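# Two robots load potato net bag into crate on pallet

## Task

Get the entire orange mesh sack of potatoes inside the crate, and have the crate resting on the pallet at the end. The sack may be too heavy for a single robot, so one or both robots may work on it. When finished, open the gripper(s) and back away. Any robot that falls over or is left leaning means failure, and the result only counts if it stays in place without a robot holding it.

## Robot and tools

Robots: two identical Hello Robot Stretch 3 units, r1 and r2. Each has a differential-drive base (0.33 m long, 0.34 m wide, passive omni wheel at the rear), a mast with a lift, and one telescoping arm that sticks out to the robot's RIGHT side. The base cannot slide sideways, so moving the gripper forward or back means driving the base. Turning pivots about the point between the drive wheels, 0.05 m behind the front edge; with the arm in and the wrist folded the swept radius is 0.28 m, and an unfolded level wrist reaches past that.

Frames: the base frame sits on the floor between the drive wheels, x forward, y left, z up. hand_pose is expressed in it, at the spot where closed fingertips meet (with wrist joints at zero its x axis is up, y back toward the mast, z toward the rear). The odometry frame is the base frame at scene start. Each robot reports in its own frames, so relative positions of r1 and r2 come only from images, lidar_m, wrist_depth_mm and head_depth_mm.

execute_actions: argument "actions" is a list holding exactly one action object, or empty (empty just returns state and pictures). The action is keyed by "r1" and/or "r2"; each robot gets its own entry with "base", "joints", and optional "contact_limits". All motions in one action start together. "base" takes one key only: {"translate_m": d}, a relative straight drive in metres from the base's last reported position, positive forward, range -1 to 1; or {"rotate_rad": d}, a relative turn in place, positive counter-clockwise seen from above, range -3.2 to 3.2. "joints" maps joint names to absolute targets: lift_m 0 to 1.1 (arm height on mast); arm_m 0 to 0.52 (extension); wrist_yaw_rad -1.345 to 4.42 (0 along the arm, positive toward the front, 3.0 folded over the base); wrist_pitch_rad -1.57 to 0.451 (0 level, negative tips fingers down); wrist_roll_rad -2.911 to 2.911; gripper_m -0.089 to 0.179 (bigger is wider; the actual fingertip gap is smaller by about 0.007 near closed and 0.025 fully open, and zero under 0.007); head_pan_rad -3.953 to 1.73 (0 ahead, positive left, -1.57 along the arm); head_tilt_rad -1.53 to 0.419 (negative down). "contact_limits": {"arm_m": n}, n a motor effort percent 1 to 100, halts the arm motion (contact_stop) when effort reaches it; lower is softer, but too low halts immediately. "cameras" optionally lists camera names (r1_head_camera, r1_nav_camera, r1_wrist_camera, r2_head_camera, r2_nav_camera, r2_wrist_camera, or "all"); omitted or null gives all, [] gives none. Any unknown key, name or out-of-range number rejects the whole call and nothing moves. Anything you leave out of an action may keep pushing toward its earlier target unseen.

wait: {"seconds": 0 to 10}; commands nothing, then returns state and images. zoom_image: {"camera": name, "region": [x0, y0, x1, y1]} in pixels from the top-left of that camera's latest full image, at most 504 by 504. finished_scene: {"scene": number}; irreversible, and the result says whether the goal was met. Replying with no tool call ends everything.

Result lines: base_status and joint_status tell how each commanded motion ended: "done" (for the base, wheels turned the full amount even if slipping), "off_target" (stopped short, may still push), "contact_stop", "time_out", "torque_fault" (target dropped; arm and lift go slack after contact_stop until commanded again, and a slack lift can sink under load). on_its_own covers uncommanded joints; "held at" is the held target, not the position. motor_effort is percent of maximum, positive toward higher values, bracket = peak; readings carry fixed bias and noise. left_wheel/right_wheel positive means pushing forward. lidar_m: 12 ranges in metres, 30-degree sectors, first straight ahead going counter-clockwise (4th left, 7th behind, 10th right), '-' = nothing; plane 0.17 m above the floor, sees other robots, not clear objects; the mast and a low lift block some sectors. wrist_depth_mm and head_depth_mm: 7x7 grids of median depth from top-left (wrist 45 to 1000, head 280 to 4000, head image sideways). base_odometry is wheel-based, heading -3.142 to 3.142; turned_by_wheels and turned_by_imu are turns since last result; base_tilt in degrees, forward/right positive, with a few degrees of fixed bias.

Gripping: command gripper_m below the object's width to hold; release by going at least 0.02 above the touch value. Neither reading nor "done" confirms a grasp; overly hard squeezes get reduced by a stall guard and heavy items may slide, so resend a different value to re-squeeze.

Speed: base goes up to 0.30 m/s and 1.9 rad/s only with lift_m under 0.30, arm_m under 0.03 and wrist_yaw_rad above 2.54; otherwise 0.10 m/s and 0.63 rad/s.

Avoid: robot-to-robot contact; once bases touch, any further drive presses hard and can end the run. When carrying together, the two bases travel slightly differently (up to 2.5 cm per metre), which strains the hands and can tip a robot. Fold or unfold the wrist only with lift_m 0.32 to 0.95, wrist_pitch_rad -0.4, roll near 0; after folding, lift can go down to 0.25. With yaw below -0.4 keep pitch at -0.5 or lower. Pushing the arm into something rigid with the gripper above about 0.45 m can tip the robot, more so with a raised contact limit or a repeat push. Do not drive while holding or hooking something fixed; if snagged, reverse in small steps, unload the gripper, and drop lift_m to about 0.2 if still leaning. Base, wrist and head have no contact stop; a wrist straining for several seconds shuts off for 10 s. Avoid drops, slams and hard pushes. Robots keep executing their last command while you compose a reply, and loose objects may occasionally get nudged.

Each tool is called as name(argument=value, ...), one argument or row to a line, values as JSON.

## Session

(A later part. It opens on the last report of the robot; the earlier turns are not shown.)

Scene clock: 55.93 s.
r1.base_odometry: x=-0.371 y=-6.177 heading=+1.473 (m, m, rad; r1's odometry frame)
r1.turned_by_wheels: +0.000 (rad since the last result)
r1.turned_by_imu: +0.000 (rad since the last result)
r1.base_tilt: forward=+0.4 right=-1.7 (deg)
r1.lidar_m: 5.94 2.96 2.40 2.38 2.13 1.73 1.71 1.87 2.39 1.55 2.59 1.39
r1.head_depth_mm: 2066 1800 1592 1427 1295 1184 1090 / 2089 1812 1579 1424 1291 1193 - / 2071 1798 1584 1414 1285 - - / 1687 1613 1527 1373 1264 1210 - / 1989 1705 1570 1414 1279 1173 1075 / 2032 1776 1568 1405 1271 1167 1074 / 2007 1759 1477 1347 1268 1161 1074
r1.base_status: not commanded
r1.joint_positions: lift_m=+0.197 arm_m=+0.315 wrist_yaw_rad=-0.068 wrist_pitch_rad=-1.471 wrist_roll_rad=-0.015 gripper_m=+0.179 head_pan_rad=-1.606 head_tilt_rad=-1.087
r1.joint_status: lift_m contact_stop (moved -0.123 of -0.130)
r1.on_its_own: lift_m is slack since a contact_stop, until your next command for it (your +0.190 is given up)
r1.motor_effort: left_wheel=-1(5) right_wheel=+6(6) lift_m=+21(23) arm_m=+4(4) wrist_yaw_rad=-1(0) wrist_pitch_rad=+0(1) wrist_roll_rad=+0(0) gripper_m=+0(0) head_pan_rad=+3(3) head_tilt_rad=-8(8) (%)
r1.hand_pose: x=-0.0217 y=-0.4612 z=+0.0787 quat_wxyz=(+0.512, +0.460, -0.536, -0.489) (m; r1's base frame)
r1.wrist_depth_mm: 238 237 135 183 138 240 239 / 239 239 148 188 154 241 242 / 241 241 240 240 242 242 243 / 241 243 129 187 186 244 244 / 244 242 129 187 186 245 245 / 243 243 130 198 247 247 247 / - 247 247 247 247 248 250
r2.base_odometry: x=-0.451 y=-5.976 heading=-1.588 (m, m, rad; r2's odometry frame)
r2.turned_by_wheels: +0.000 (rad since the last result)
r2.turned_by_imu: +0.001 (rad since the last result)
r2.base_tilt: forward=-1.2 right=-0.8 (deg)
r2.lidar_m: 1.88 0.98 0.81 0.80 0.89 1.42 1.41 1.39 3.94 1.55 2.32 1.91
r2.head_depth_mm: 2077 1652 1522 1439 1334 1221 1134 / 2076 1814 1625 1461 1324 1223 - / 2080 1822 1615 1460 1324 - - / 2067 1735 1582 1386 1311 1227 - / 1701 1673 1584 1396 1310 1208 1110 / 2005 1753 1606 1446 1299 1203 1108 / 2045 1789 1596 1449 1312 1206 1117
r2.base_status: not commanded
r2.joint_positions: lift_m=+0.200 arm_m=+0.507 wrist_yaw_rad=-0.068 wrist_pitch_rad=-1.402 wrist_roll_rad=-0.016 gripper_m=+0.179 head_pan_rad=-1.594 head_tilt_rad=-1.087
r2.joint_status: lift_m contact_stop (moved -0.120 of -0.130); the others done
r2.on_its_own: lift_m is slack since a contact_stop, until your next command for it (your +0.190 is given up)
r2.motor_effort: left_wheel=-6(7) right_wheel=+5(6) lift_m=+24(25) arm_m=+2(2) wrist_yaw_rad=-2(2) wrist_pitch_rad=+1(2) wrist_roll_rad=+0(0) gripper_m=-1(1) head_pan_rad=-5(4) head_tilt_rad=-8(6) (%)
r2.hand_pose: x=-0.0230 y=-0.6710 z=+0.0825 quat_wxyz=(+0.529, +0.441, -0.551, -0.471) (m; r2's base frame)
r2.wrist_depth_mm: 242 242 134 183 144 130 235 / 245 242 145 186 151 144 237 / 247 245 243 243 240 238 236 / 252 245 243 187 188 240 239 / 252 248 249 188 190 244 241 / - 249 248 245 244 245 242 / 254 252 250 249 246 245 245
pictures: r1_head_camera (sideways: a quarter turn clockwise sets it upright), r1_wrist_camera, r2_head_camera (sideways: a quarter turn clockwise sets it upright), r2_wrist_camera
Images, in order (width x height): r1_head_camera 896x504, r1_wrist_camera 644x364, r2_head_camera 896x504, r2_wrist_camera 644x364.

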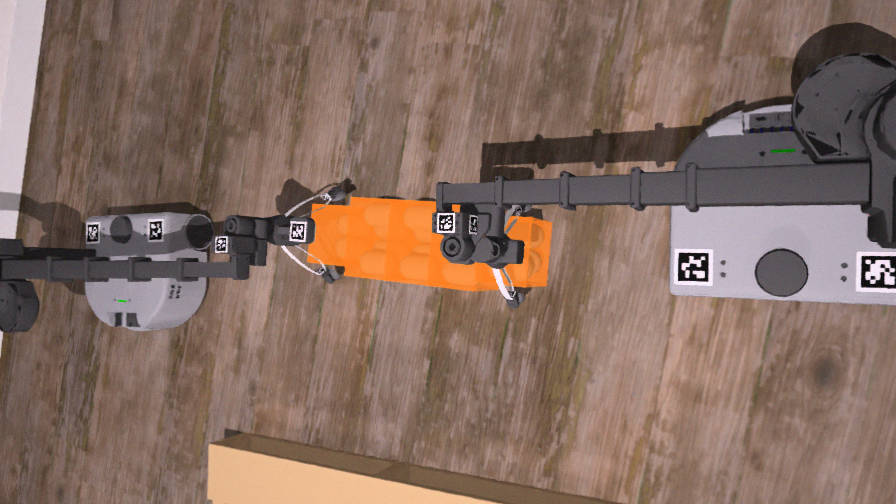

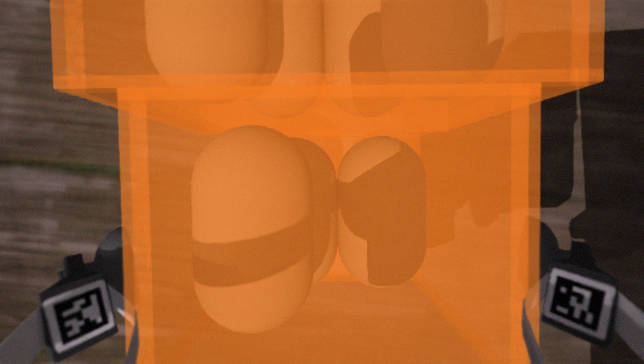

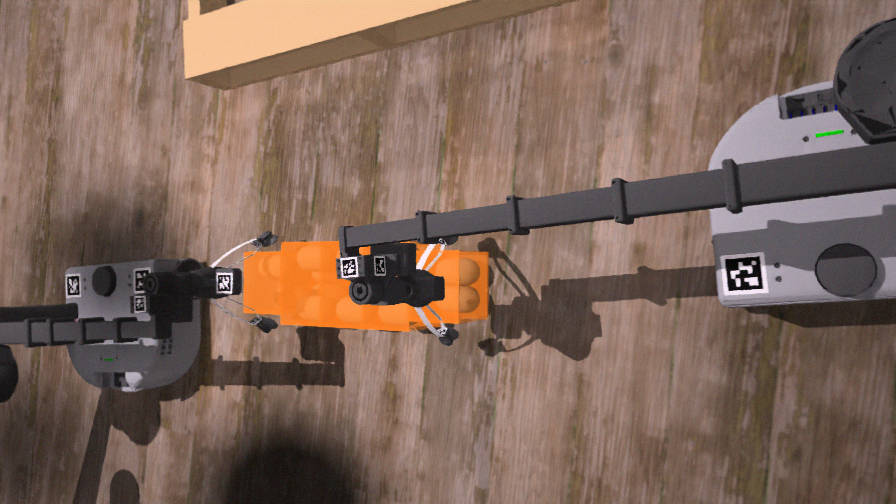

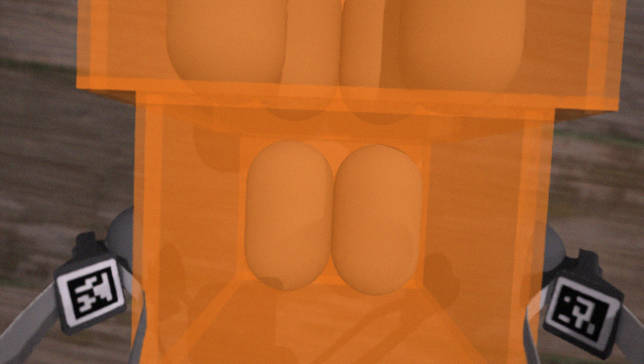

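execute_actions(
  actions=[
    {"r1":{"joints":{"lift_m":0.213}},"r2":{"joints":{"lift_m":0.216}}},
  ],
  cameras=[],
)

execute_actions(
  actions=[
    {"r1":{"joints":{"gripper_m":0.09}},"r2":{"joints":{"gripper_m":0.09}}},
  ],
  cameras=["r1_head_camera","r1_wrist_camera","r2_head_camera","r2_wrist_camera"],
)

Scene clock: 58.07 s.
r1.base_odometry: x=-0.371 y=-6.177 heading=+1.474 (m, m, rad; r1's odometry frame)
r1.turned_by_wheels: +0.000 (rad since the last result)
r1.turned_by_imu: +0.001 (rad since the last result)
r1.base_tilt: forward=+0.5 right=-1.7 (deg)
r1.lidar_m: 5.93 2.95 2.40 2.37 2.13 1.73 1.71 1.88 2.39 1.55 2.59 1.39
r1.head_depth_mm: 2063 1788 1605 1439 1288 1184 1102 / 2079 1799 1574 1429 1295 1190 - / 2060 1788 1590 1423 1288 - - / 1659 1623 1479 1371 1267 1209 - / 2000 1714 1558 1409 1281 1171 1082 / 2032 1755 1555 1411 1270 1169 1081 / 2008 1763 1473 1369 1271 1164 1073
r1.base_status: not commanded
r1.joint_positions: lift_m=+0.213 arm_m=+0.315 wrist_yaw_rad=-0.068 wrist_pitch_rad=-1.471 wrist_roll_rad=-0.015 gripper_m=+0.179 head_pan_rad=-1.606 head_tilt_rad=-1.087
r1.joint_status: all done
r1.motor_effort: left_wheel=+3(3) right_wheel=-3(6) lift_m=+27(26) arm_m=+4(4) wrist_yaw_rad=-2(1) wrist_pitch_rad=+0(0) wrist_roll_rad=+0(0) gripper_m=+0(1) head_pan_rad=+3(3) head_tilt_rad=-8(8) (%)
r1.hand_pose: x=-0.0217 y=-0.4612 z=+0.0941 quat_wxyz=(+0.512, +0.460, -0.536, -0.489) (m; r1's base frame)
r1.wrist_depth_mm: 251 252 147 198 151 254 256 / 256 254 157 200 161 257 256 / 256 255 256 256 255 259 257 / 257 258 144 201 204 257 258 / 257 259 144 202 206 258 258 / 258 257 149 260 260 263 261 / - 262 261 262 263 262 265
r2.base_odometry: x=-0.451 y=-5.976 heading=-1.588 (m, m, rad; r2's odometry frame)
r2.turned_by_wheels: +0.000 (rad since the last result)
r2.turned_by_imu: +0.001 (rad since the last result)
r2.base_tilt: forward=-1.2 right=-1.0 (deg)
r2.lidar_m: 1.88 0.99 0.81 0.80 0.89 1.42 1.41 1.39 3.97 1.55 2.32 1.90
r2.head_depth_mm: 2092 1639 1518 1438 1327 1215 1136 / 2090 1822 1621 1462 1328 1231 - / 2068 1815 1606 1450 1341 1230 - / 2061 1745 1579 1407 1314 1231 - / 1694 1688 1581 1405 1314 1210 1112 / 2035 1768 1596 1444 1316 1202 1116 / 2056 1783 1596 1440 1305 1197 1109
r2.base_status: not commanded
r2.joint_positions: lift_m=+0.216 arm_m=+0.507 wrist_yaw_rad=-0.068 wrist_pitch_rad=-1.401 wrist_roll_rad=-0.016 gripper_m=+0.179 head_pan_rad=-1.594 head_tilt_rad=-1.087
r2.joint_status: all done
r2.motor_effort: left_wheel=-6(6) right_wheel=+4(5) lift_m=+30(31) arm_m=+2(2) wrist_yaw_rad=-1(1) wrist_pitch_rad=+1(1) wrist_roll_rad=+0(0) gripper_m=+0(1) head_pan_rad=-4(5) head_tilt_rad=-6(5) (%)
r2.hand_pose: x=-0.0230 y=-0.6711 z=+0.0979 quat_wxyz=(+0.529, +0.441, -0.551, -0.471) (m; r2's base frame)
r2.wrist_depth_mm: 257 254 148 196 154 153 247 / 259 258 156 199 160 251 250 / 257 258 258 255 254 254 253 / 265 261 260 200 210 254 256 / 263 263 260 203 256 258 258 / - 264 263 264 262 259 258 / 270 265 265 262 263 261 259
pictures: none
No camera images: the call's "cameras" was empty. Leave "cameras" out to get every camera's image.

Scene clock: 59.43 s.
r1.base_odometry: x=-0.371 y=-6.177 heading=+1.474 (m, m, rad; r1's odometry frame)
r1.turned_by_wheels: +0.000 (rad since the last result)
r1.turned_by_imu: +0.000 (rad since the last result)
r1.base_tilt: forward=+0.2 right=-1.6 (deg)
r1.lidar_m: 5.91 2.96 2.39 2.37 2.13 1.73 1.71 1.88 2.39 1.54 2.60 1.38
r1.head_depth_mm: 2065 1813 1608 1436 1293 1182 1100 / 2057 1796 1584 1422 1290 1204 - / 2054 1786 1579 1419 1289 - - / 1662 1619 1518 1373 1268 1211 - / 2001 1720 1572 1410 1276 1169 1075 / 2030 1752 1561 1408 1283 1162 1073 / 2026 1761 1479 1365 1271 1162 1074
r1.base_status: not commanded
r1.joint_positions: lift_m=+0.213 arm_m=+0.315 wrist_yaw_rad=-0.068 wrist_pitch_rad=-1.472 wrist_roll_rad=-0.015 gripper_m=+0.091 head_pan_rad=-1.606 head_tilt_rad=-1.087
r1.joint_status: all done
r1.motor_effort: left_wheel=+3(3) right_wheel=-3(3) lift_m=+23(27) arm_m=+4(4) wrist_yaw_rad=-1(1) wrist_pitch_rad=+1(0) wrist_roll_rad=+0(1) gripper_m=-23(100) head_pan_rad=+3(3) head_tilt_rad=-8(8) (%)
r1.hand_pose: x=-0.0217 y=-0.4611 z=+0.0943 quat_wxyz=(+0.512, +0.460, -0.536, -0.489) (m; r1's base frame)
r1.wrist_depth_mm: 253 252 148 198 152 254 255 / 255 256 157 201 161 258 257 / 256 256 254 255 258 258 257 / 258 261 144 201 205 260 260 / 260 260 145 202 207 261 262 / 261 - 149 260 264 261 262 / 262 263 264 262 262 263 265
r2.base_odometry: x=-0.451 y=-5.976 heading=-1.588 (m, m, rad; r2's odometry frame)
r2.turned_by_wheels: +0.000 (rad since the last result)
r2.turned_by_imu: +0.000 (rad since the last result)
r2.base_tilt: forward=-1.1 right=-0.9 (deg)
r2.lidar_m: 1.89 0.98 0.81 0.81 0.89 1.42 1.41 1.39 3.98 1.55 2.32 1.91
r2.head_depth_mm: 2072 1640 1510 1436 1326 1215 1136 / 2089 1823 1624 1468 1328 1225 - / 2068 1822 1619 1445 1333 1232 - / 2066 1739 1580 1394 1312 1235 - / 1702 1706 1582 1404 1317 1213 1112 / 2049 1751 1596 1447 1314 1205 1115 / 2054 1792 1597 1438 1309 1201 1107
r2.base_status: not commanded
r2.joint_positions: lift_m=+0.216 arm_m=+0.507 wrist_yaw_rad=-0.068 wrist_pitch_rad=-1.402 wrist_roll_rad=-0.016 gripper_m=+0.091 head_pan_rad=-1.594 head_tilt_rad=-1.087
r2.joint_status: all done
r2.motor_effort: left_wheel=-5(6) right_wheel=+4(4) lift_m=+26(31) arm_m=+2(2) wrist_yaw_rad=-2(1) wrist_pitch_rad=+1(1) wrist_roll_rad=+0(0) gripper_m=-26(98) head_pan_rad=-5(5) head_tilt_rad=-6(6) (%)
r2.hand_pose: x=-0.0229 y=-0.6710 z=+0.0981 quat_wxyz=(+0.529, +0.441, -0.551, -0.471) (m; r2's base frame)
r2.wrist_depth_mm: 258 254 149 196 155 155 248 / 261 259 157 199 160 252 250 / 262 260 257 255 255 255 253 / 264 264 260 200 210 257 254 / 265 265 262 202 258 258 254 / 268 - 265 264 262 263 256 / 271 269 264 263 262 261 263
pictures: r1_head_camera (sideways: a quarter turn clockwise sets it upright), r1_wrist_camera, r2_head_camera (sideways: a quarter turn clockwise sets it upright), r2_wrist_camera
Images, in order (width x height): r1_head_camera 896x504, r1_wrist_camera 644x364, r2_head_camera 896x504, r2_wrist_camera 644x364.

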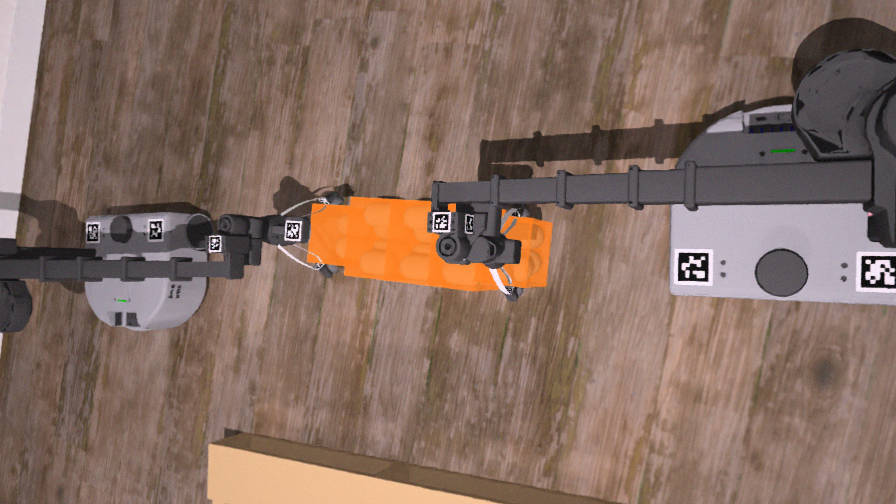

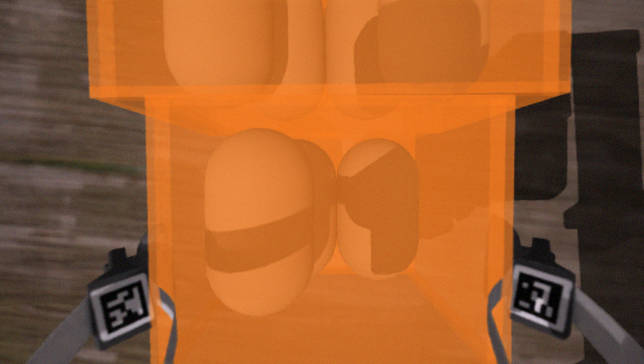

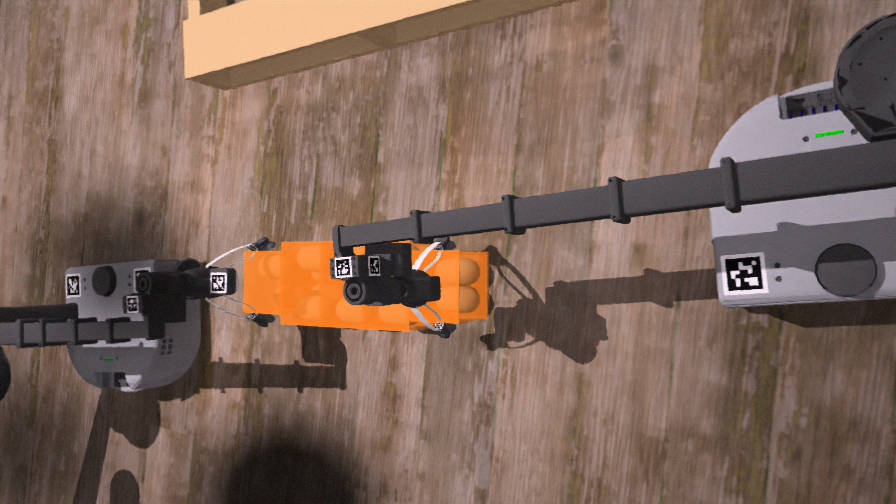

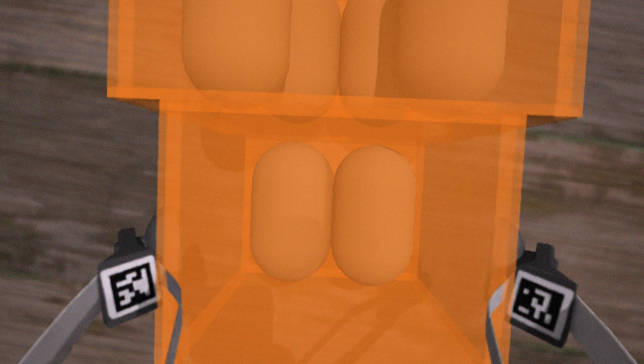

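execute_actions(
  actions=[
    {"r1":{"joints":{"lift_m":0.243}},"r2":{"joints":{"lift_m":0.25}}},
  ],
  cameras=["r1_wrist_camera","r2_head_camera","r2_wrist_camera"],
)

Scene clock: 60.67 s.
r1.base_odometry: x=-0.371 y=-6.177 heading=+1.474 (m, m, rad; r1's odometry frame)
r1.turned_by_wheels: +0.000 (rad since the last result)
r1.turned_by_imu: +0.000 (rad since the last result)
r1.base_tilt: forward=+0.4 right=-1.5 (deg)
r1.lidar_m: 5.90 2.95 2.39 2.38 2.13 1.73 1.71 1.87 2.39 0.91 2.59 1.39
r1.head_depth_mm: 2077 1810 1601 1424 1295 1187 1103 / 2068 1788 1590 1428 1287 1194 - / 2041 1789 1581 1437 1287 - - / 1660 1219 1503 1359 1268 1213 - / 1991 1706 1563 1414 1268 1168 1078 / 2028 1769 1564 1405 1282 1170 1076 / 2018 1772 1474 1359 1265 1158 1073
r1.base_status: not commanded
r1.joint_positions: lift_m=+0.242 arm_m=+0.315 wrist_yaw_rad=-0.068 wrist_pitch_rad=-1.445 wrist_roll_rad=-0.015 gripper_m=+0.091 head_pan_rad=-1.606 head_tilt_rad=-1.087
r1.joint_status: all done
r1.motor_effort: left_wheel=+3(3) right_wheel=-2(2) lift_m=+33(34) arm_m=+2(5) wrist_yaw_rad=-1(1) wrist_pitch_rad=-8(8) wrist_roll_rad=+0(1) gripper_m=-21(23) head_pan_rad=+3(3) head_tilt_rad=-7(8) (%)
r1.hand_pose: x=-0.0222 y=-0.4680 z=+0.1239 quat_wxyz=(+0.518, +0.453, -0.542, -0.482) (m; r1's base frame)
r1.wrist_depth_mm: 289 287 171 230 172 287 289 / 287 289 173 218 173 288 288 / 286 285 228 228 289 289 290 / 288 289 155 213 287 288 291 / 286 288 152 207 215 291 290 / 288 - 152 210 288 - 290 / 291 289 292 291 290 291 293
r2.base_odometry: x=-0.451 y=-5.976 heading=-1.588 (m, m, rad; r2's odometry frame)
r2.turned_by_wheels: +0.000 (rad since the last result)
r2.turned_by_imu: +0.000 (rad since the last result)
r2.base_tilt: forward=-1.1 right=-0.7 (deg)
r2.lidar_m: 1.89 0.98 0.81 0.80 0.89 1.42 1.41 1.39 3.97 1.10 2.31 1.91
r2.head_depth_mm: 2080 1657 1519 1442 1330 1222 1135 / 2065 1816 1615 1453 1318 1225 - / 2063 1814 1606 1473 1321 1231 - / 2059 1737 1621 1388 1318 1227 - / 1666 1678 1574 1410 1322 1213 1110 / 2058 1755 1596 1452 1309 1202 1111 / 2025 1800 1589 1438 1311 1205 1113
r2.base_status: not commanded
r2.joint_positions: lift_m=+0.250 arm_m=+0.507 wrist_yaw_rad=-0.068 wrist_pitch_rad=-1.381 wrist_roll_rad=-0.016 gripper_m=+0.098 head_pan_rad=-1.594 head_tilt_rad=-1.087
r2.joint_status: all done
r2.on_its_own: gripper_m is held at +0.096, not at your +0.090, by its stall guard, which is still easing
r2.motor_effort: left_wheel=-5(6) right_wheel=+4(4) lift_m=+36(37) arm_m=+0(2) wrist_yaw_rad=-2(1) wrist_pitch_rad=-11(11) wrist_roll_rad=+0(0) gripper_m=-22(26) head_pan_rad=-4(5) head_tilt_rad=-6(6) (%)
r2.hand_pose: x=-0.0233 y=-0.6765 z=+0.1320 quat_wxyz=(+0.534, +0.435, -0.555, -0.466) (m; r2's base frame)
r2.wrist_depth_mm: 295 291 170 228 172 284 282 / 293 291 172 217 172 286 285 / 294 297 293 229 227 288 285 / 292 295 293 209 290 291 289 / 298 298 295 206 291 290 288 / 297 - 296 294 292 290 291 / 299 302 298 298 294 291 289
pictures: r1_wrist_camera, r2_head_camera (sideways: a quarter turn clockwise sets it upright), r2_wrist_camera
Images, in order (width x height): r1_wrist_camera 644x364, r2_head_camera 896x504, r2_wrist_camera 644x364.

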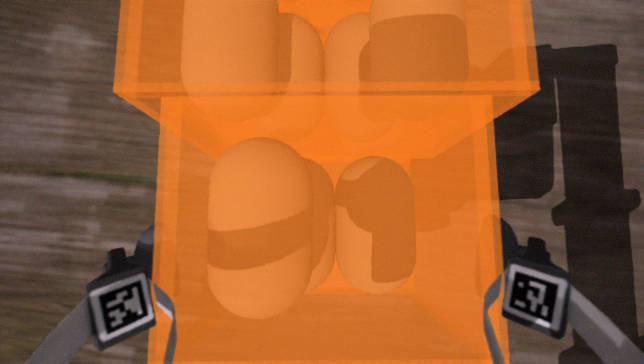

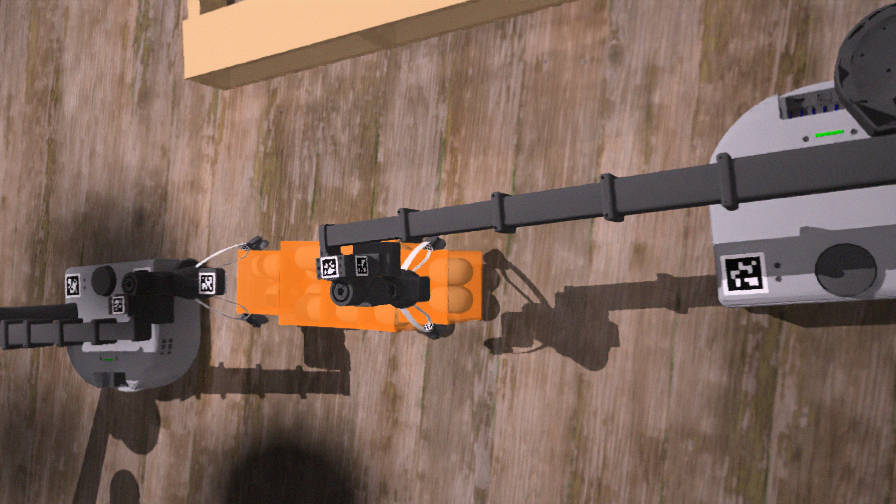

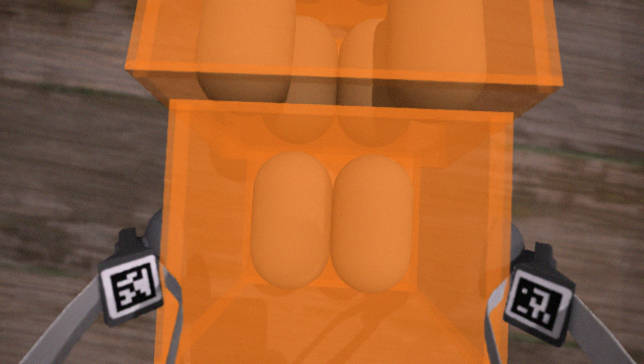

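execute_actions(
  actions=[
    {"r1":{"joints":{"lift_m":0.28,"arm_m":0.34}},"r2":{"joints":{"lift_m":0.288,"gripper_m":0.097}}},
  ],
  cameras=["r1_wrist_camera","r2_head_camera","r2_wrist_camera"],
)

Scene clock: 62.00 s.
r1.base_odometry: x=-0.371 y=-6.177 heading=+1.474 (m, m, rad; r1's odometry frame)
r1.turned_by_wheels: +0.000 (rad since the last result)
r1.turned_by_imu: +0.000 (rad since the last result)
r1.base_tilt: forward=+0.3 right=-1.8 (deg)
r1.lidar_m: 5.88 2.95 2.39 2.38 2.13 1.73 1.71 1.88 2.39 0.47 2.60 1.39
r1.head_depth_mm: 2063 1788 1592 1431 1294 1185 1106 / 2080 1790 1588 1423 1289 1196 - / 2068 1786 1549 1426 1285 - - / 1659 1620 1433 1326 1269 1207 - / 2031 1711 1573 1414 1275 1170 1078 / 2015 1754 1559 1404 1275 1159 1078 / 2019 1755 1473 1364 1272 1162 1069
r1.base_status: not commanded
r1.joint_positions: lift_m=+0.279 arm_m=+0.340 wrist_yaw_rad=-0.068 wrist_pitch_rad=-1.436 wrist_roll_rad=-0.015 gripper_m=+0.091 head_pan_rad=-1.606 head_tilt_rad=-1.087
r1.joint_status: all done
r1.motor_effort: left_wheel=+3(4) right_wheel=-3(3) lift_m=+35(36) arm_m=+2(5) wrist_yaw_rad=-2(1) wrist_pitch_rad=-11(12) wrist_roll_rad=+0(0) gripper_m=-21(21) head_pan_rad=+3(4) head_tilt_rad=-8(7) (%)
r1.hand_pose: x=-0.0223 y=-0.4954 z=+0.1608 quat_wxyz=(+0.520, +0.450, -0.544, -0.480) (m; r1's base frame)
r1.wrist_depth_mm: 325 325 216 281 213 328 332 / 326 324 197 253 196 329 329 / 329 322 206 241 216 330 327 / 324 327 174 232 324 324 328 / 325 323 160 214 329 326 330 / 325 - 154 206 216 - 328 / 325 327 323 326 330 325 328
r2.base_odometry: x=-0.451 y=-5.976 heading=-1.588 (m, m, rad; r2's odometry frame)
r2.turned_by_wheels: +0.000 (rad since the last result)
r2.turned_by_imu: +0.000 (rad since the last result)
r2.base_tilt: forward=-1.1 right=-0.7 (deg)
r2.lidar_m: 1.88 0.98 0.81 0.81 0.89 1.42 1.41 1.39 3.97 1.06 2.31 1.91
r2.head_depth_mm: 2076 1647 1511 1435 1333 1220 1139 / 2072 1819 1614 1455 1319 1217 - / 2066 1818 1618 1458 1324 - - / 2043 1743 1644 1393 1313 1229 - / 1618 1687 1579 1403 1320 1214 1119 / 2027 1762 1595 1440 1314 1201 1114 / 2026 1792 1591 1445 1308 1200 1104
r2.base_status: not commanded
r2.joint_positions: lift_m=+0.287 arm_m=+0.507 wrist_yaw_rad=-0.068 wrist_pitch_rad=-1.367 wrist_roll_rad=-0.016 gripper_m=+0.101 head_pan_rad=-1.594 head_tilt_rad=-1.087
r2.joint_status: gripper_m off_target (ended at +0.101, target +0.097); the others done
r2.motor_effort: left_wheel=-5(5) right_wheel=+4(4) lift_m=+39(41) arm_m=-1(0) wrist_yaw_rad=-2(1) wrist_pitch_rad=-18(20) wrist_roll_rad=+0(0) gripper_m=-21(21) head_pan_rad=-4(5) head_tilt_rad=-7(6) (%)
r2.hand_pose: x=-0.0236 y=-0.6801 z=+0.1702 quat_wxyz=(+0.537, +0.431, -0.558, -0.462) (m; r2's base frame)
r2.wrist_depth_mm: 334 333 332 275 220 323 323 / 335 335 195 252 195 325 322 / 333 333 334 238 205 326 321 / 337 334 334 239 330 329 328 / 336 333 333 210 334 326 325 / 338 - 337 209 330 - 324 / 337 334 336 334 329 330 327
pictures: r1_wrist_camera, r2_head_camera (sideways: a quarter turn clockwise sets it upright), r2_wrist_camera
Images, in order (width x height): r1_wrist_camera 644x364, r2_head_camera 896x504, r2_wrist_camera 644x364.

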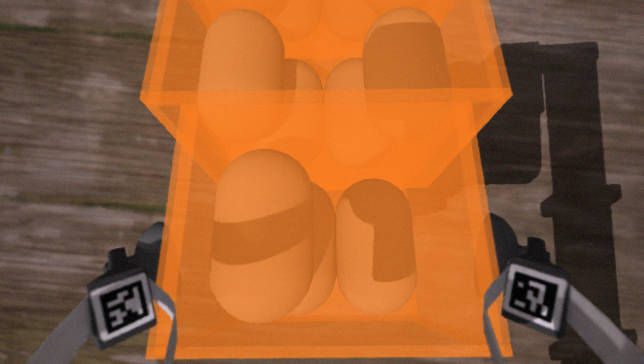

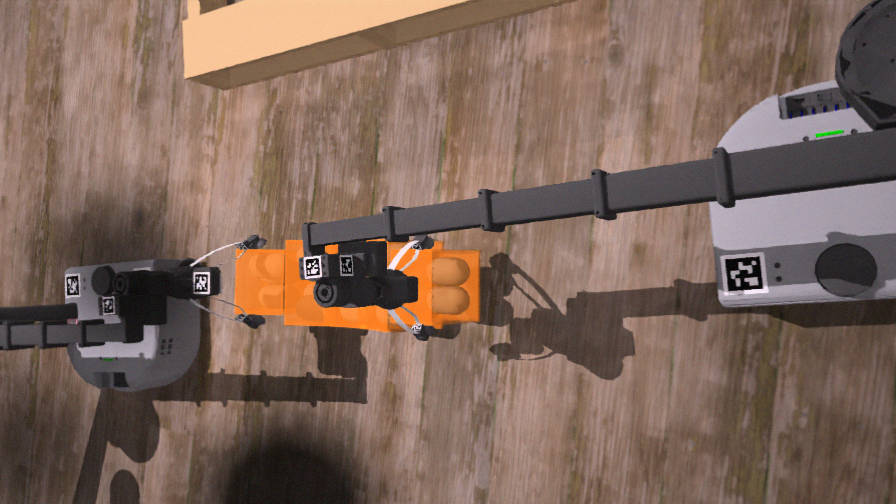

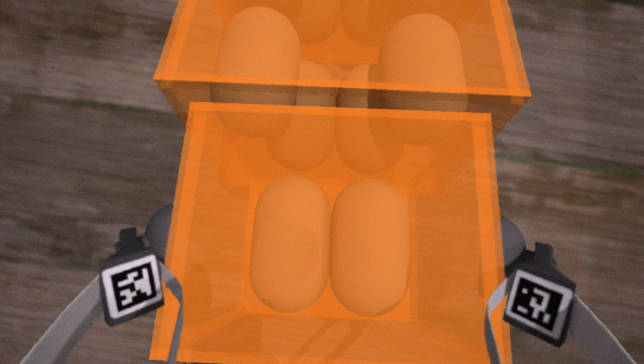

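execute_actions(
  actions=[
    {"r1":{"joints":{"lift_m":0.32,"arm_m":0.365}},"r2":{"joints":{"lift_m":0.328}}},
  ],
  cameras=["r1_wrist_camera","r1_head_camera","r2_head_camera","r2_wrist_camera"],
)

Scene clock: 63.37 s.
r1.base_odometry: x=-0.371 y=-6.177 heading=+1.474 (m, m, rad; r1's odometry frame)
r1.turned_by_wheels: +0.000 (rad since the last result)
r1.turned_by_imu: +0.000 (rad since the last result)
r1.base_tilt: forward=+0.4 right=-1.7 (deg)
r1.lidar_m: 5.91 2.96 2.39 2.37 2.13 1.72 1.71 1.87 2.39 0.49 2.60 1.39
r1.head_depth_mm: 2087 1799 1594 1425 1297 1187 1115 / 2071 1798 1585 1433 1291 1201 - / 2056 1786 1579 1391 1284 - - / 1669 1173 1456 1234 1287 1214 - / 2054 1715 1576 1420 1279 1168 1075 / 2027 1780 1566 1401 1271 1161 1076 / 2009 1745 1472 1365 1266 1163 1068
r1.base_status: not commanded
r1.joint_positions: lift_m=+0.319 arm_m=+0.365 wrist_yaw_rad=-0.069 wrist_pitch_rad=-1.441 wrist_roll_rad=-0.015 gripper_m=+0.091 head_pan_rad=-1.606 head_tilt_rad=-1.087
r1.joint_status: all done
r1.motor_effort: left_wheel=+4(3) right_wheel=-2(2) lift_m=+36(40) arm_m=+2(0) wrist_yaw_rad=+0(1) wrist_pitch_rad=-9(14) wrist_roll_rad=+0(1) gripper_m=-21(22) head_pan_rad=+4(4) head_tilt_rad=-8(7) (%)
r1.hand_pose: x=-0.0223 y=-0.5189 z=+0.2007 quat_wxyz=(+0.519, +0.452, -0.543, -0.482) (m; r1's base frame)
r1.wrist_depth_mm: 363 367 246 283 247 367 368 / 366 368 215 274 215 367 364 / 364 364 213 256 216 364 371 / 365 364 361 256 365 369 364 / 366 364 167 217 364 368 374 / 366 - 156 206 215 - 367 / 365 364 368 372 369 372 369
r2.base_odometry: x=-0.451 y=-5.976 heading=-1.588 (m, m, rad; r2's odometry frame)
r2.turned_by_wheels: +0.000 (rad since the last result)
r2.turned_by_imu: +0.000 (rad since the last result)
r2.base_tilt: forward=-1.2 right=-0.8 (deg)
r2.lidar_m: 1.89 0.98 0.81 0.80 0.89 1.42 1.41 1.39 3.97 0.61 2.32 1.90
r2.head_depth_mm: 2088 1646 1512 1439 1332 1218 1140 / 2087 1835 1613 1454 1323 1223 - / 2074 1814 1616 1449 1334 - - / 2051 1752 1488 1402 1320 1229 - / 1616 1690 1584 1410 1316 1208 1117 / 2028 1758 1603 1442 1310 1206 1108 / 2029 1790 1590 1438 1313 1201 1113
r2.base_status: not commanded
r2.joint_positions: lift_m=+0.327 arm_m=+0.507 wrist_yaw_rad=-0.068 wrist_pitch_rad=-1.378 wrist_roll_rad=-0.016 gripper_m=+0.104 head_pan_rad=-1.594 head_tilt_rad=-1.087
r2.joint_status: all done
r2.on_its_own: gripper_m is held at +0.103, not at your +0.097, by its stall guard, which is not easing now
r2.motor_effort: left_wheel=-5(6) right_wheel=+4(5) lift_m=+40(42) arm_m=-1(1) wrist_yaw_rad=-1(1) wrist_pitch_rad=-12(20) wrist_roll_rad=+0(0) gripper_m=-20(19) head_pan_rad=-4(4) head_tilt_rad=-6(6) (%)
r2.hand_pose: x=-0.0234 y=-0.6773 z=+0.2099 quat_wxyz=(+0.535, +0.435, -0.556, -0.465) (m; r2's base frame)
r2.wrist_depth_mm: 370 369 368 280 242 364 362 / 377 375 212 268 210 365 365 / 377 374 222 250 205 367 368 / 377 378 375 254 370 367 368 / 378 374 377 220 371 368 368 / 378 - 377 206 375 - 369 / 382 377 375 377 375 375 366
pictures: r1_head_camera (sideways: a quarter turn clockwise sets it upright), r1_wrist_camera, r2_head_camera (sideways: a quarter turn clockwise sets it upright), r2_wrist_camera
Images, in order (width x height): r1_head_camera 896x504, r1_wrist_camera 644x364, r2_head_camera 896x504, r2_wrist_camera 644x364.

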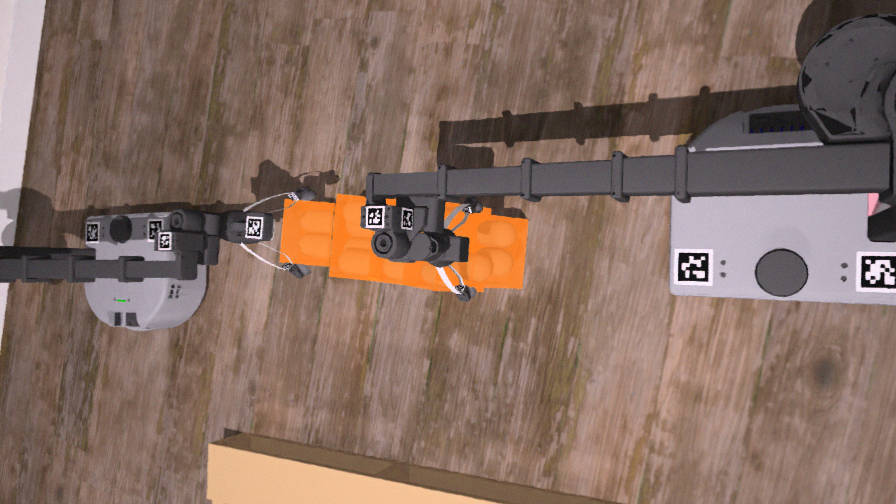

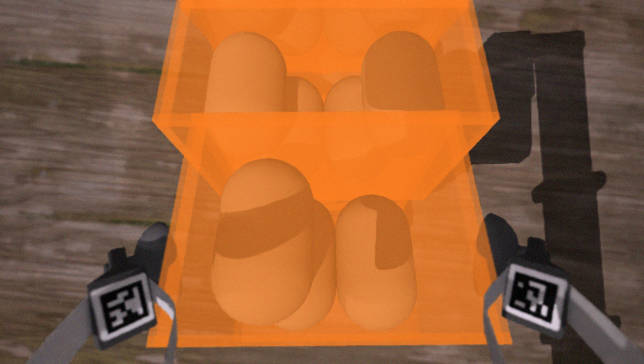

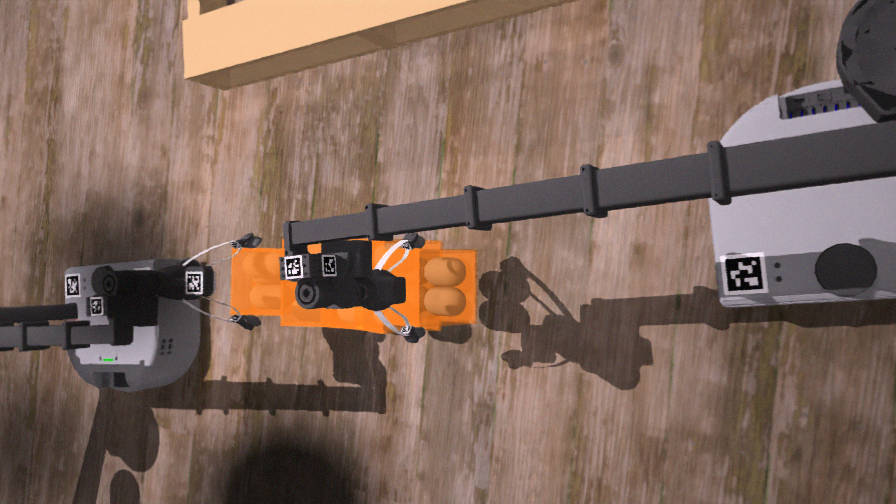

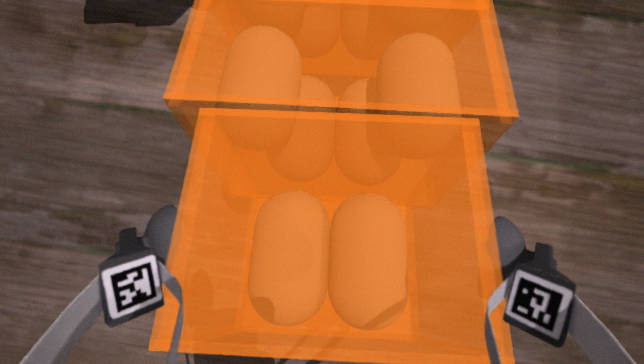

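execute_actions(
  actions=[
    {"r1":{"base":{"rotate_rad":-0.025},"joints":{"lift_m":0.40}},"r2":{"base":{"rotate_rad":-0.025},"joints":{"lift_m":0.408}}},
  ],
  cameras=["r1_wrist_camera","r2_wrist_camera"],
)

Scene clock: 65.93 s.
r1.base_odometry: x=-0.371 y=-6.177 heading=+1.449 (m, m, rad; r1's odometry frame)
r1.turned_by_wheels: -0.025 (rad since the last result)
r1.turned_by_imu: -0.025 (rad since the last result)
r1.base_tilt: forward=+0.4 right=-1.6 (deg)
r1.lidar_m: 6.27 3.00 2.40 2.38 2.17 1.73 1.71 1.85 2.39 0.56 2.57 1.39
r1.head_depth_mm: 2052 1794 1600 1425 1296 1182 1118 / 2063 1807 1586 1426 1293 1190 - / 2069 1798 1605 1398 1294 - - / 1928 1115 1324 1170 1279 1209 - / 2009 1713 1569 1416 1274 1165 1080 / 2019 1755 1559 1392 1273 1170 1076 / 2004 1745 1490 1380 1269 1171 1073
r1.base_status: done
r1.joint_positions: lift_m=+0.399 arm_m=+0.365 wrist_yaw_rad=-0.067 wrist_pitch_rad=-1.442 wrist_roll_rad=-0.022 gripper_m=+0.091 head_pan_rad=-1.606 head_tilt_rad=-1.087
r1.joint_status: all done
r1.motor_effort: left_wheel=+8(11) right_wheel=-7(13) lift_m=+36(32) arm_m=+2(2) wrist_yaw_rad=-3(3) wrist_pitch_rad=-9(10) wrist_roll_rad=+4(5) gripper_m=-22(22) head_pan_rad=+4(4) head_tilt_rad=-8(8) (%)
r1.hand_pose: x=-0.0222 y=-0.5189 z=+0.2807 quat_wxyz=(+0.522, +0.454, -0.540, -0.479) (m; r1's base frame)
r1.wrist_depth_mm: 448 444 249 283 451 455 449 / 446 446 220 300 214 456 451 / 445 437 210 257 218 452 455 / 441 449 217 262 450 445 451 / 446 445 171 220 453 447 455 / 441 - 160 208 211 - 453 / 448 452 448 446 454 455 451
r2.base_odometry: x=-0.451 y=-5.976 heading=-1.613 (m, m, rad; r2's odometry frame)
r2.turned_by_wheels: -0.025 (rad since the last result)
r2.turned_by_imu: -0.024 (rad since the last result)
r2.base_tilt: forward=-1.0 right=-0.6 (deg)
r2.lidar_m: 1.90 1.00 0.81 0.80 0.89 1.37 1.55 1.39 3.97 0.70 2.36 1.91
r2.head_depth_mm: 2083 1718 1493 1411 1327 1214 1148 / 2087 1815 1627 1459 1324 1227 - / 2073 1813 1619 1476 1331 - - / 2049 1811 - 1408 1313 1224 - / 1156 1647 1543 1425 1314 1209 1113 / 2010 1737 1597 1440 1316 1200 1114 / 2048 1784 1601 1442 1309 1196 1105
r2.base_status: done
r2.joint_positions: lift_m=+0.407 arm_m=+0.507 wrist_yaw_rad=-0.068 wrist_pitch_rad=-1.378 wrist_roll_rad=-0.020 gripper_m=+0.107 head_pan_rad=-1.594 head_tilt_rad=-1.087
r2.joint_status: all done
r2.on_its_own: gripper_m is held at +0.106, not at your +0.097, by its stall guard, which is still easing
r2.motor_effort: left_wheel=+1(4) right_wheel=-1(5) lift_m=+40(42) arm_m=-1(1) wrist_yaw_rad=-2(2) wrist_pitch_rad=-12(12) wrist_roll_rad=+2(2) gripper_m=-17(21) head_pan_rad=-5(4) head_tilt_rad=-6(6) (%)
r2.hand_pose: x=-0.0234 y=-0.6773 z=+0.2899 quat_wxyz=(+0.536, +0.435, -0.555, -0.464) (m; r2's base frame)
r2.wrist_depth_mm: 452 450 248 282 247 452 434 / 458 450 213 276 208 441 439 / 463 454 205 250 213 450 448 / 459 453 458 253 449 452 450 / 461 468 459 219 453 450 448 / 470 - 460 206 452 - 450 / 466 464 455 463 456 456 455
pictures: r1_wrist_camera, r2_wrist_camera
Images, in order (width x height): r1_wrist_camera 644x364, r2_wrist_camera 644x364.

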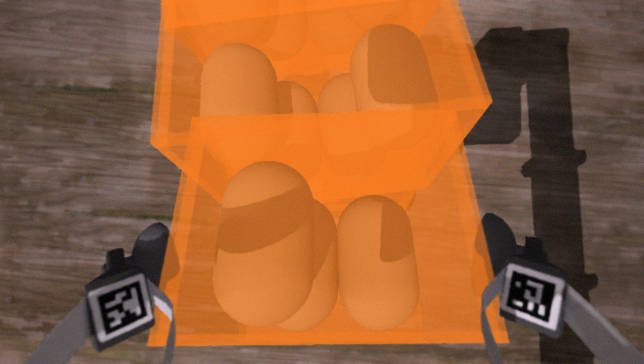

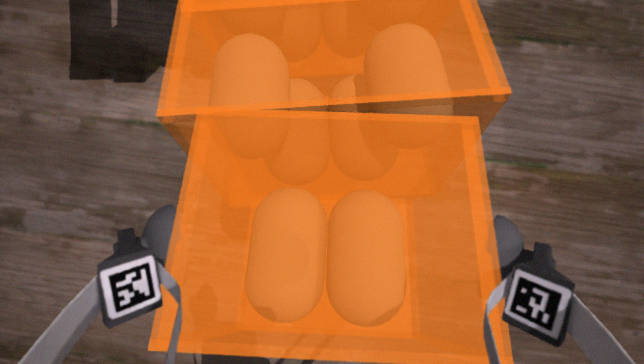

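execute_actions(
  actions=[
    {"r1":{"joints":{"wrist_yaw_rad":0.03,"lift_m":0.45}},"r2":{"joints":{"wrist_yaw_rad":0.02,"lift_m":0.458}}},
  ],
  cameras=["r1_wrist_camera","r2_wrist_camera"],
)

Scene clock: 67.33 s.
r1.base_odometry: x=-0.371 y=-6.177 heading=+1.449 (m, m, rad; r1's odometry frame)
r1.turned_by_wheels: +0.000 (rad since the last result)
r1.turned_by_imu: +0.000 (rad since the last result)
r1.base_tilt: forward=+0.4 right=-1.5 (deg)
r1.lidar_m: 6.25 3.01 2.40 2.37 2.17 1.73 1.71 1.86 2.40 0.68 2.57 1.39
r1.head_depth_mm: 2066 1795 1608 1434 1297 1186 1116 / 2057 1792 1593 1433 1287 1183 - / 2061 1789 1610 1397 1283 - - / 1960 1625 1271 1134 1277 1211 - / 2001 1709 1573 1408 1278 1172 1077 / 2033 1770 1556 1404 1273 1166 1075 / 2007 1761 1485 1376 1269 1160 1074
r1.base_status: not commanded
r1.joint_positions: lift_m=+0.449 arm_m=+0.365 wrist_yaw_rad=+0.025 wrist_pitch_rad=-1.442 wrist_roll_rad=-0.016 gripper_m=+0.091 head_pan_rad=-1.606 head_tilt_rad=-1.087
r1.joint_status: all done
r1.motor_effort: left_wheel=+6(8) right_wheel=-6(8) lift_m=+36(38) arm_m=+2(2) wrist_yaw_rad=+5(6) wrist_pitch_rad=-9(9) wrist_roll_rad=+1(4) gripper_m=-22(21) head_pan_rad=+3(3) head_tilt_rad=-7(8) (%)
r1.hand_pose: x=-0.0214 y=-0.5190 z=+0.3307 quat_wxyz=(+0.541, +0.477, -0.521, -0.457) (m; r1's base frame)
r1.wrist_depth_mm: 497 499 256 285 246 502 507 / 503 498 219 283 216 497 501 / 497 495 213 258 212 505 502 / 496 500 502 258 493 500 499 / 494 494 171 220 506 502 510 / 496 - 159 208 213 - 499 / 496 504 505 499 511 500 512
r2.base_odometry: x=-0.451 y=-5.976 heading=-1.613 (m, m, rad; r2's odometry frame)
r2.turned_by_wheels: +0.000 (rad since the last result)
r2.turned_by_imu: +0.000 (rad since the last result)
r2.base_tilt: forward=-1.1 right=-0.9 (deg)
r2.lidar_m: 1.90 1.00 0.81 0.80 0.88 1.37 1.55 1.38 3.96 0.83 2.36 1.91
r2.head_depth_mm: 2083 1722 1484 1419 1331 1215 1134 / 2089 1825 1621 1452 1326 1224 - / 2072 1812 1609 1449 1329 - - / 2058 1829 1267 1428 1314 1240 - / 1087 1673 1316 1423 1313 1208 1112 / 2011 1750 1607 1443 1312 1205 1112 / 2050 1795 1598 1438 1308 1202 1109
r2.base_status: not commanded
r2.joint_positions: lift_m=+0.457 arm_m=+0.507 wrist_yaw_rad=+0.015 wrist_pitch_rad=-1.378 wrist_roll_rad=-0.017 gripper_m=+0.107 head_pan_rad=-1.594 head_tilt_rad=-1.087
r2.joint_status: all done
r2.on_its_own: gripper_m is held at +0.106, not at your +0.097, by its stall guard, which is not easing now
r2.motor_effort: left_wheel=-1(1) right_wheel=+0(2) lift_m=+40(41) arm_m=-1(1) wrist_yaw_rad=+3(4) wrist_pitch_rad=-13(12) wrist_roll_rad=+0(2) gripper_m=-19(19) head_pan_rad=-5(5) head_tilt_rad=-5(6) (%)
r2.hand_pose: x=-0.0212 y=-0.6774 z=+0.3399 quat_wxyz=(+0.554, +0.458, -0.537, -0.442) (m; r2's base frame)
r2.wrist_depth_mm: 504 509 504 280 243 493 495 / 512 505 211 270 211 497 489 / 507 518 216 247 207 493 489 / 521 514 513 252 499 510 495 / 518 508 506 220 497 508 502 / 514 - 517 208 501 - 502 / 517 518 518 507 506 509 498
pictures: r1_wrist_camera, r2_wrist_camera
Images, in order (width x height): r1_wrist_camera 644x364, r2_wrist_camera 644x364.

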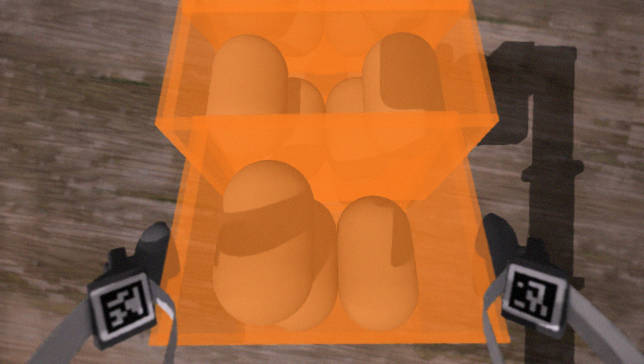

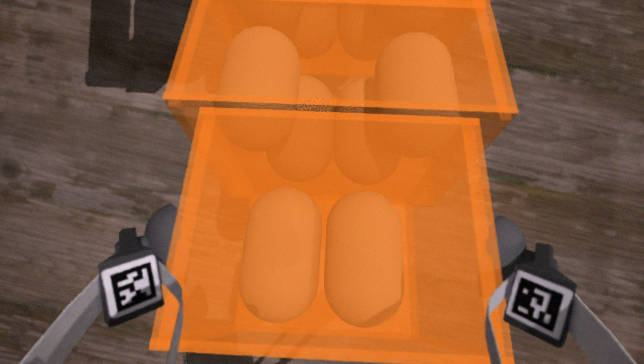

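execute_actions(
  actions=[
    {"r1":{"base":{"translate_m":1.0},"joints":{"lift_m":0.67,"arm_m":0.49,"head_pan_rad":-1.2}},"r2":{"base":{"translate_m":-1.0},"joints":{"lift_m":0.678,"arm_m":0.382,"head_pan_rad":-2.0}}},
  ],
  cameras=["r1_wrist_camera","r1_head_camera","r2_head_camera","r2_wrist_camera"],
)

Scene clock: 78.90 s.
r1.base_odometry: x=-0.249 y=-5.185 heading=+1.449 (m, m, rad; r1's odometry frame)
r1.turned_by_wheels: +0.000 (rad since the last result)
r1.turned_by_imu: -0.003 (rad since the last result)
r1.base_tilt: forward=+0.3 right=-1.5 (deg)
r1.lidar_m: 5.95 2.86 2.28 2.26 2.43 2.74 2.71 2.92 2.53 1.18 0.62 0.76
r1.head_depth_mm: 2082 1573 1074 1316 1184 - - / 2063 1641 1052 1303 1222 1146 - / 2048 1765 1505 1320 1259 1144 - / 2044 1518 1383 1318 1176 1202 - / 2042 1513 1409 1271 1188 1173 1093 / 2010 1727 1392 1301 1221 1168 1079 / 2021 1762 1502 1278 1237 1165 1076
r1.base_status: done
r1.joint_positions: lift_m=+0.669 arm_m=+0.490 wrist_yaw_rad=+0.026 wrist_pitch_rad=-1.463 wrist_roll_rad=-0.016 gripper_m=+0.091 head_pan_rad=-1.207 head_tilt_rad=-1.087
r1.joint_status: all done
r1.motor_effort: left_wheel=+5(10) right_wheel=-4(5) lift_m=+36(41) arm_m=+2(2) wrist_yaw_rad=+4(5) wrist_pitch_rad=-3(10) wrist_roll_rad=+0(1) gripper_m=-21(22) head_pan_rad=+3(32) head_tilt_rad=-7(8) (%)
r1.hand_pose: x=-0.0215 y=-0.6385 z=+0.5505 quat_wxyz=(+0.536, +0.483, -0.515, -0.462) (m; r1's base frame)
r1.wrist_depth_mm: 516 577 258 282 248 597 720 / 501 566 230 603 230 592 737 / 521 565 216 268 216 605 718 / 595 550 601 259 608 599 735 / 594 518 177 225 623 603 721 / 608 - 160 207 217 - 738 / 705 603 612 212 608 614 735
r2.base_odometry: x=-0.408 y=-4.977 heading=-1.613 (m, m, rad; r2's odometry frame)
r2.turned_by_wheels: +0.000 (rad since the last result)
r2.turned_by_imu: +0.012 (rad since the last result)
r2.base_tilt: forward=-1.1 right=-0.7 (deg)
r2.lidar_m: 2.35 1.19 0.97 0.96 1.06 1.66 5.83 0.55 0.51 1.51 3.55 2.90
r2.head_depth_mm: 2079 1814 1345 1298 1333 1213 - / 2077 1823 1402 1283 1311 - - / 2078 1546 1454 1313 - - - / 2063 1521 1440 1244 1210 1234 - / 2052 1637 1361 1296 1221 1212 1101 / 2036 1836 1413 1323 1198 1176 1110 / 2032 - 1012 968 1274 1120 1106
r2.base_status: done
r2.joint_positions: lift_m=+0.677 arm_m=+0.382 wrist_yaw_rad=+0.017 wrist_pitch_rad=-1.400 wrist_roll_rad=-0.015 gripper_m=+0.107 head_pan_rad=-1.993 head_tilt_rad=-1.087
r2.joint_status: all done
r2.on_its_own: gripper_m is held at +0.106, not at your +0.097, by its stall guard, which is not easing now
r2.motor_effort: left_wheel=-4(7) right_wheel=+4(4) lift_m=+41(43) arm_m=-5(6) wrist_yaw_rad=+2(3) wrist_pitch_rad=+0(13) wrist_roll_rad=-1(1) gripper_m=-18(19) head_pan_rad=-5(38) head_tilt_rad=-6(6) (%)
r2.hand_pose: x=-0.0213 y=-0.5471 z=+0.5594 quat_wxyz=(+0.549, +0.463, -0.533, -0.448) (m; r2's base frame)
r2.wrist_depth_mm: 734 600 590 285 248 584 469 / 731 613 223 299 222 597 471 / 751 610 215 256 208 586 467 / 747 624 619 259 605 604 463 / 736 608 612 226 239 598 592 / 738 - 616 210 211 - 534 / 764 747 770 766 756 744 734
pictures: r1_head_camera (sideways: a quarter turn clockwise sets it upright), r1_wrist_camera, r2_head_camera (sideways: a quarter turn clockwise sets it upright), r2_wrist_camera
Images, in order (width x height): r1_head_camera 896x504, r1_wrist_camera 644x364, r2_head_camera 896x504, r2_wrist_camera 644x364.

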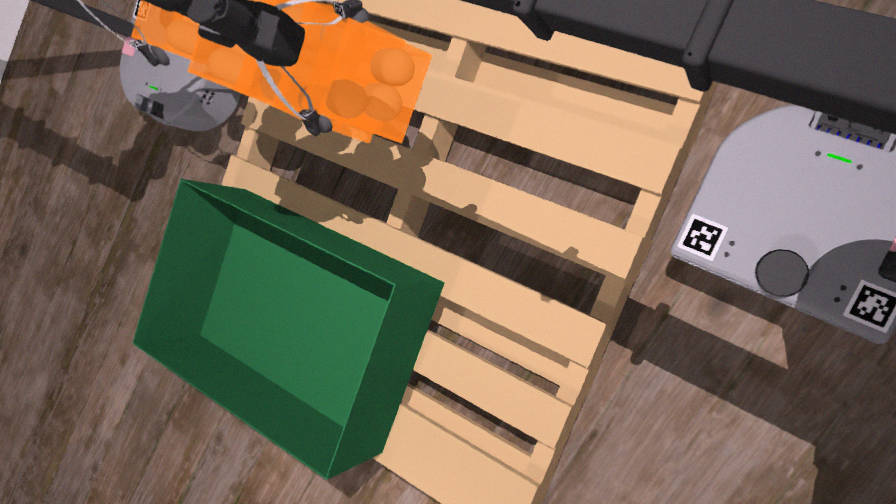

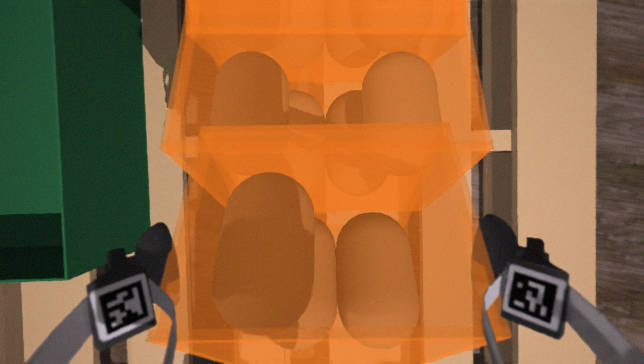

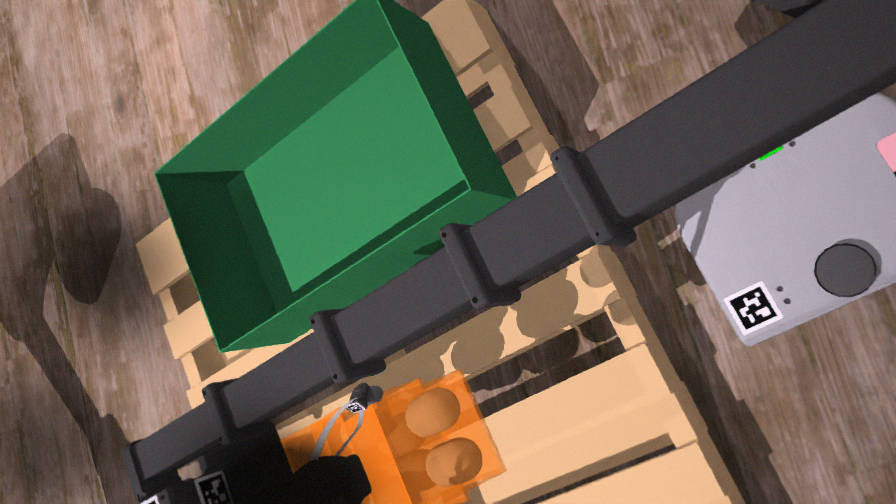

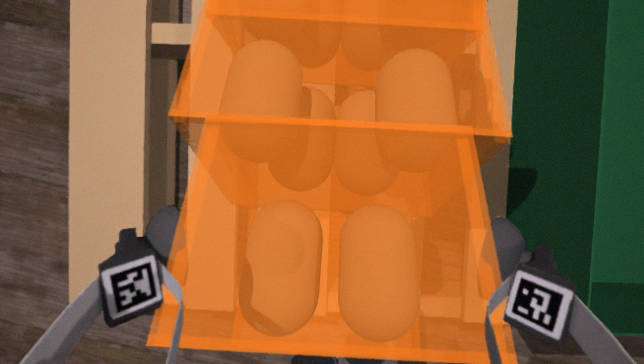

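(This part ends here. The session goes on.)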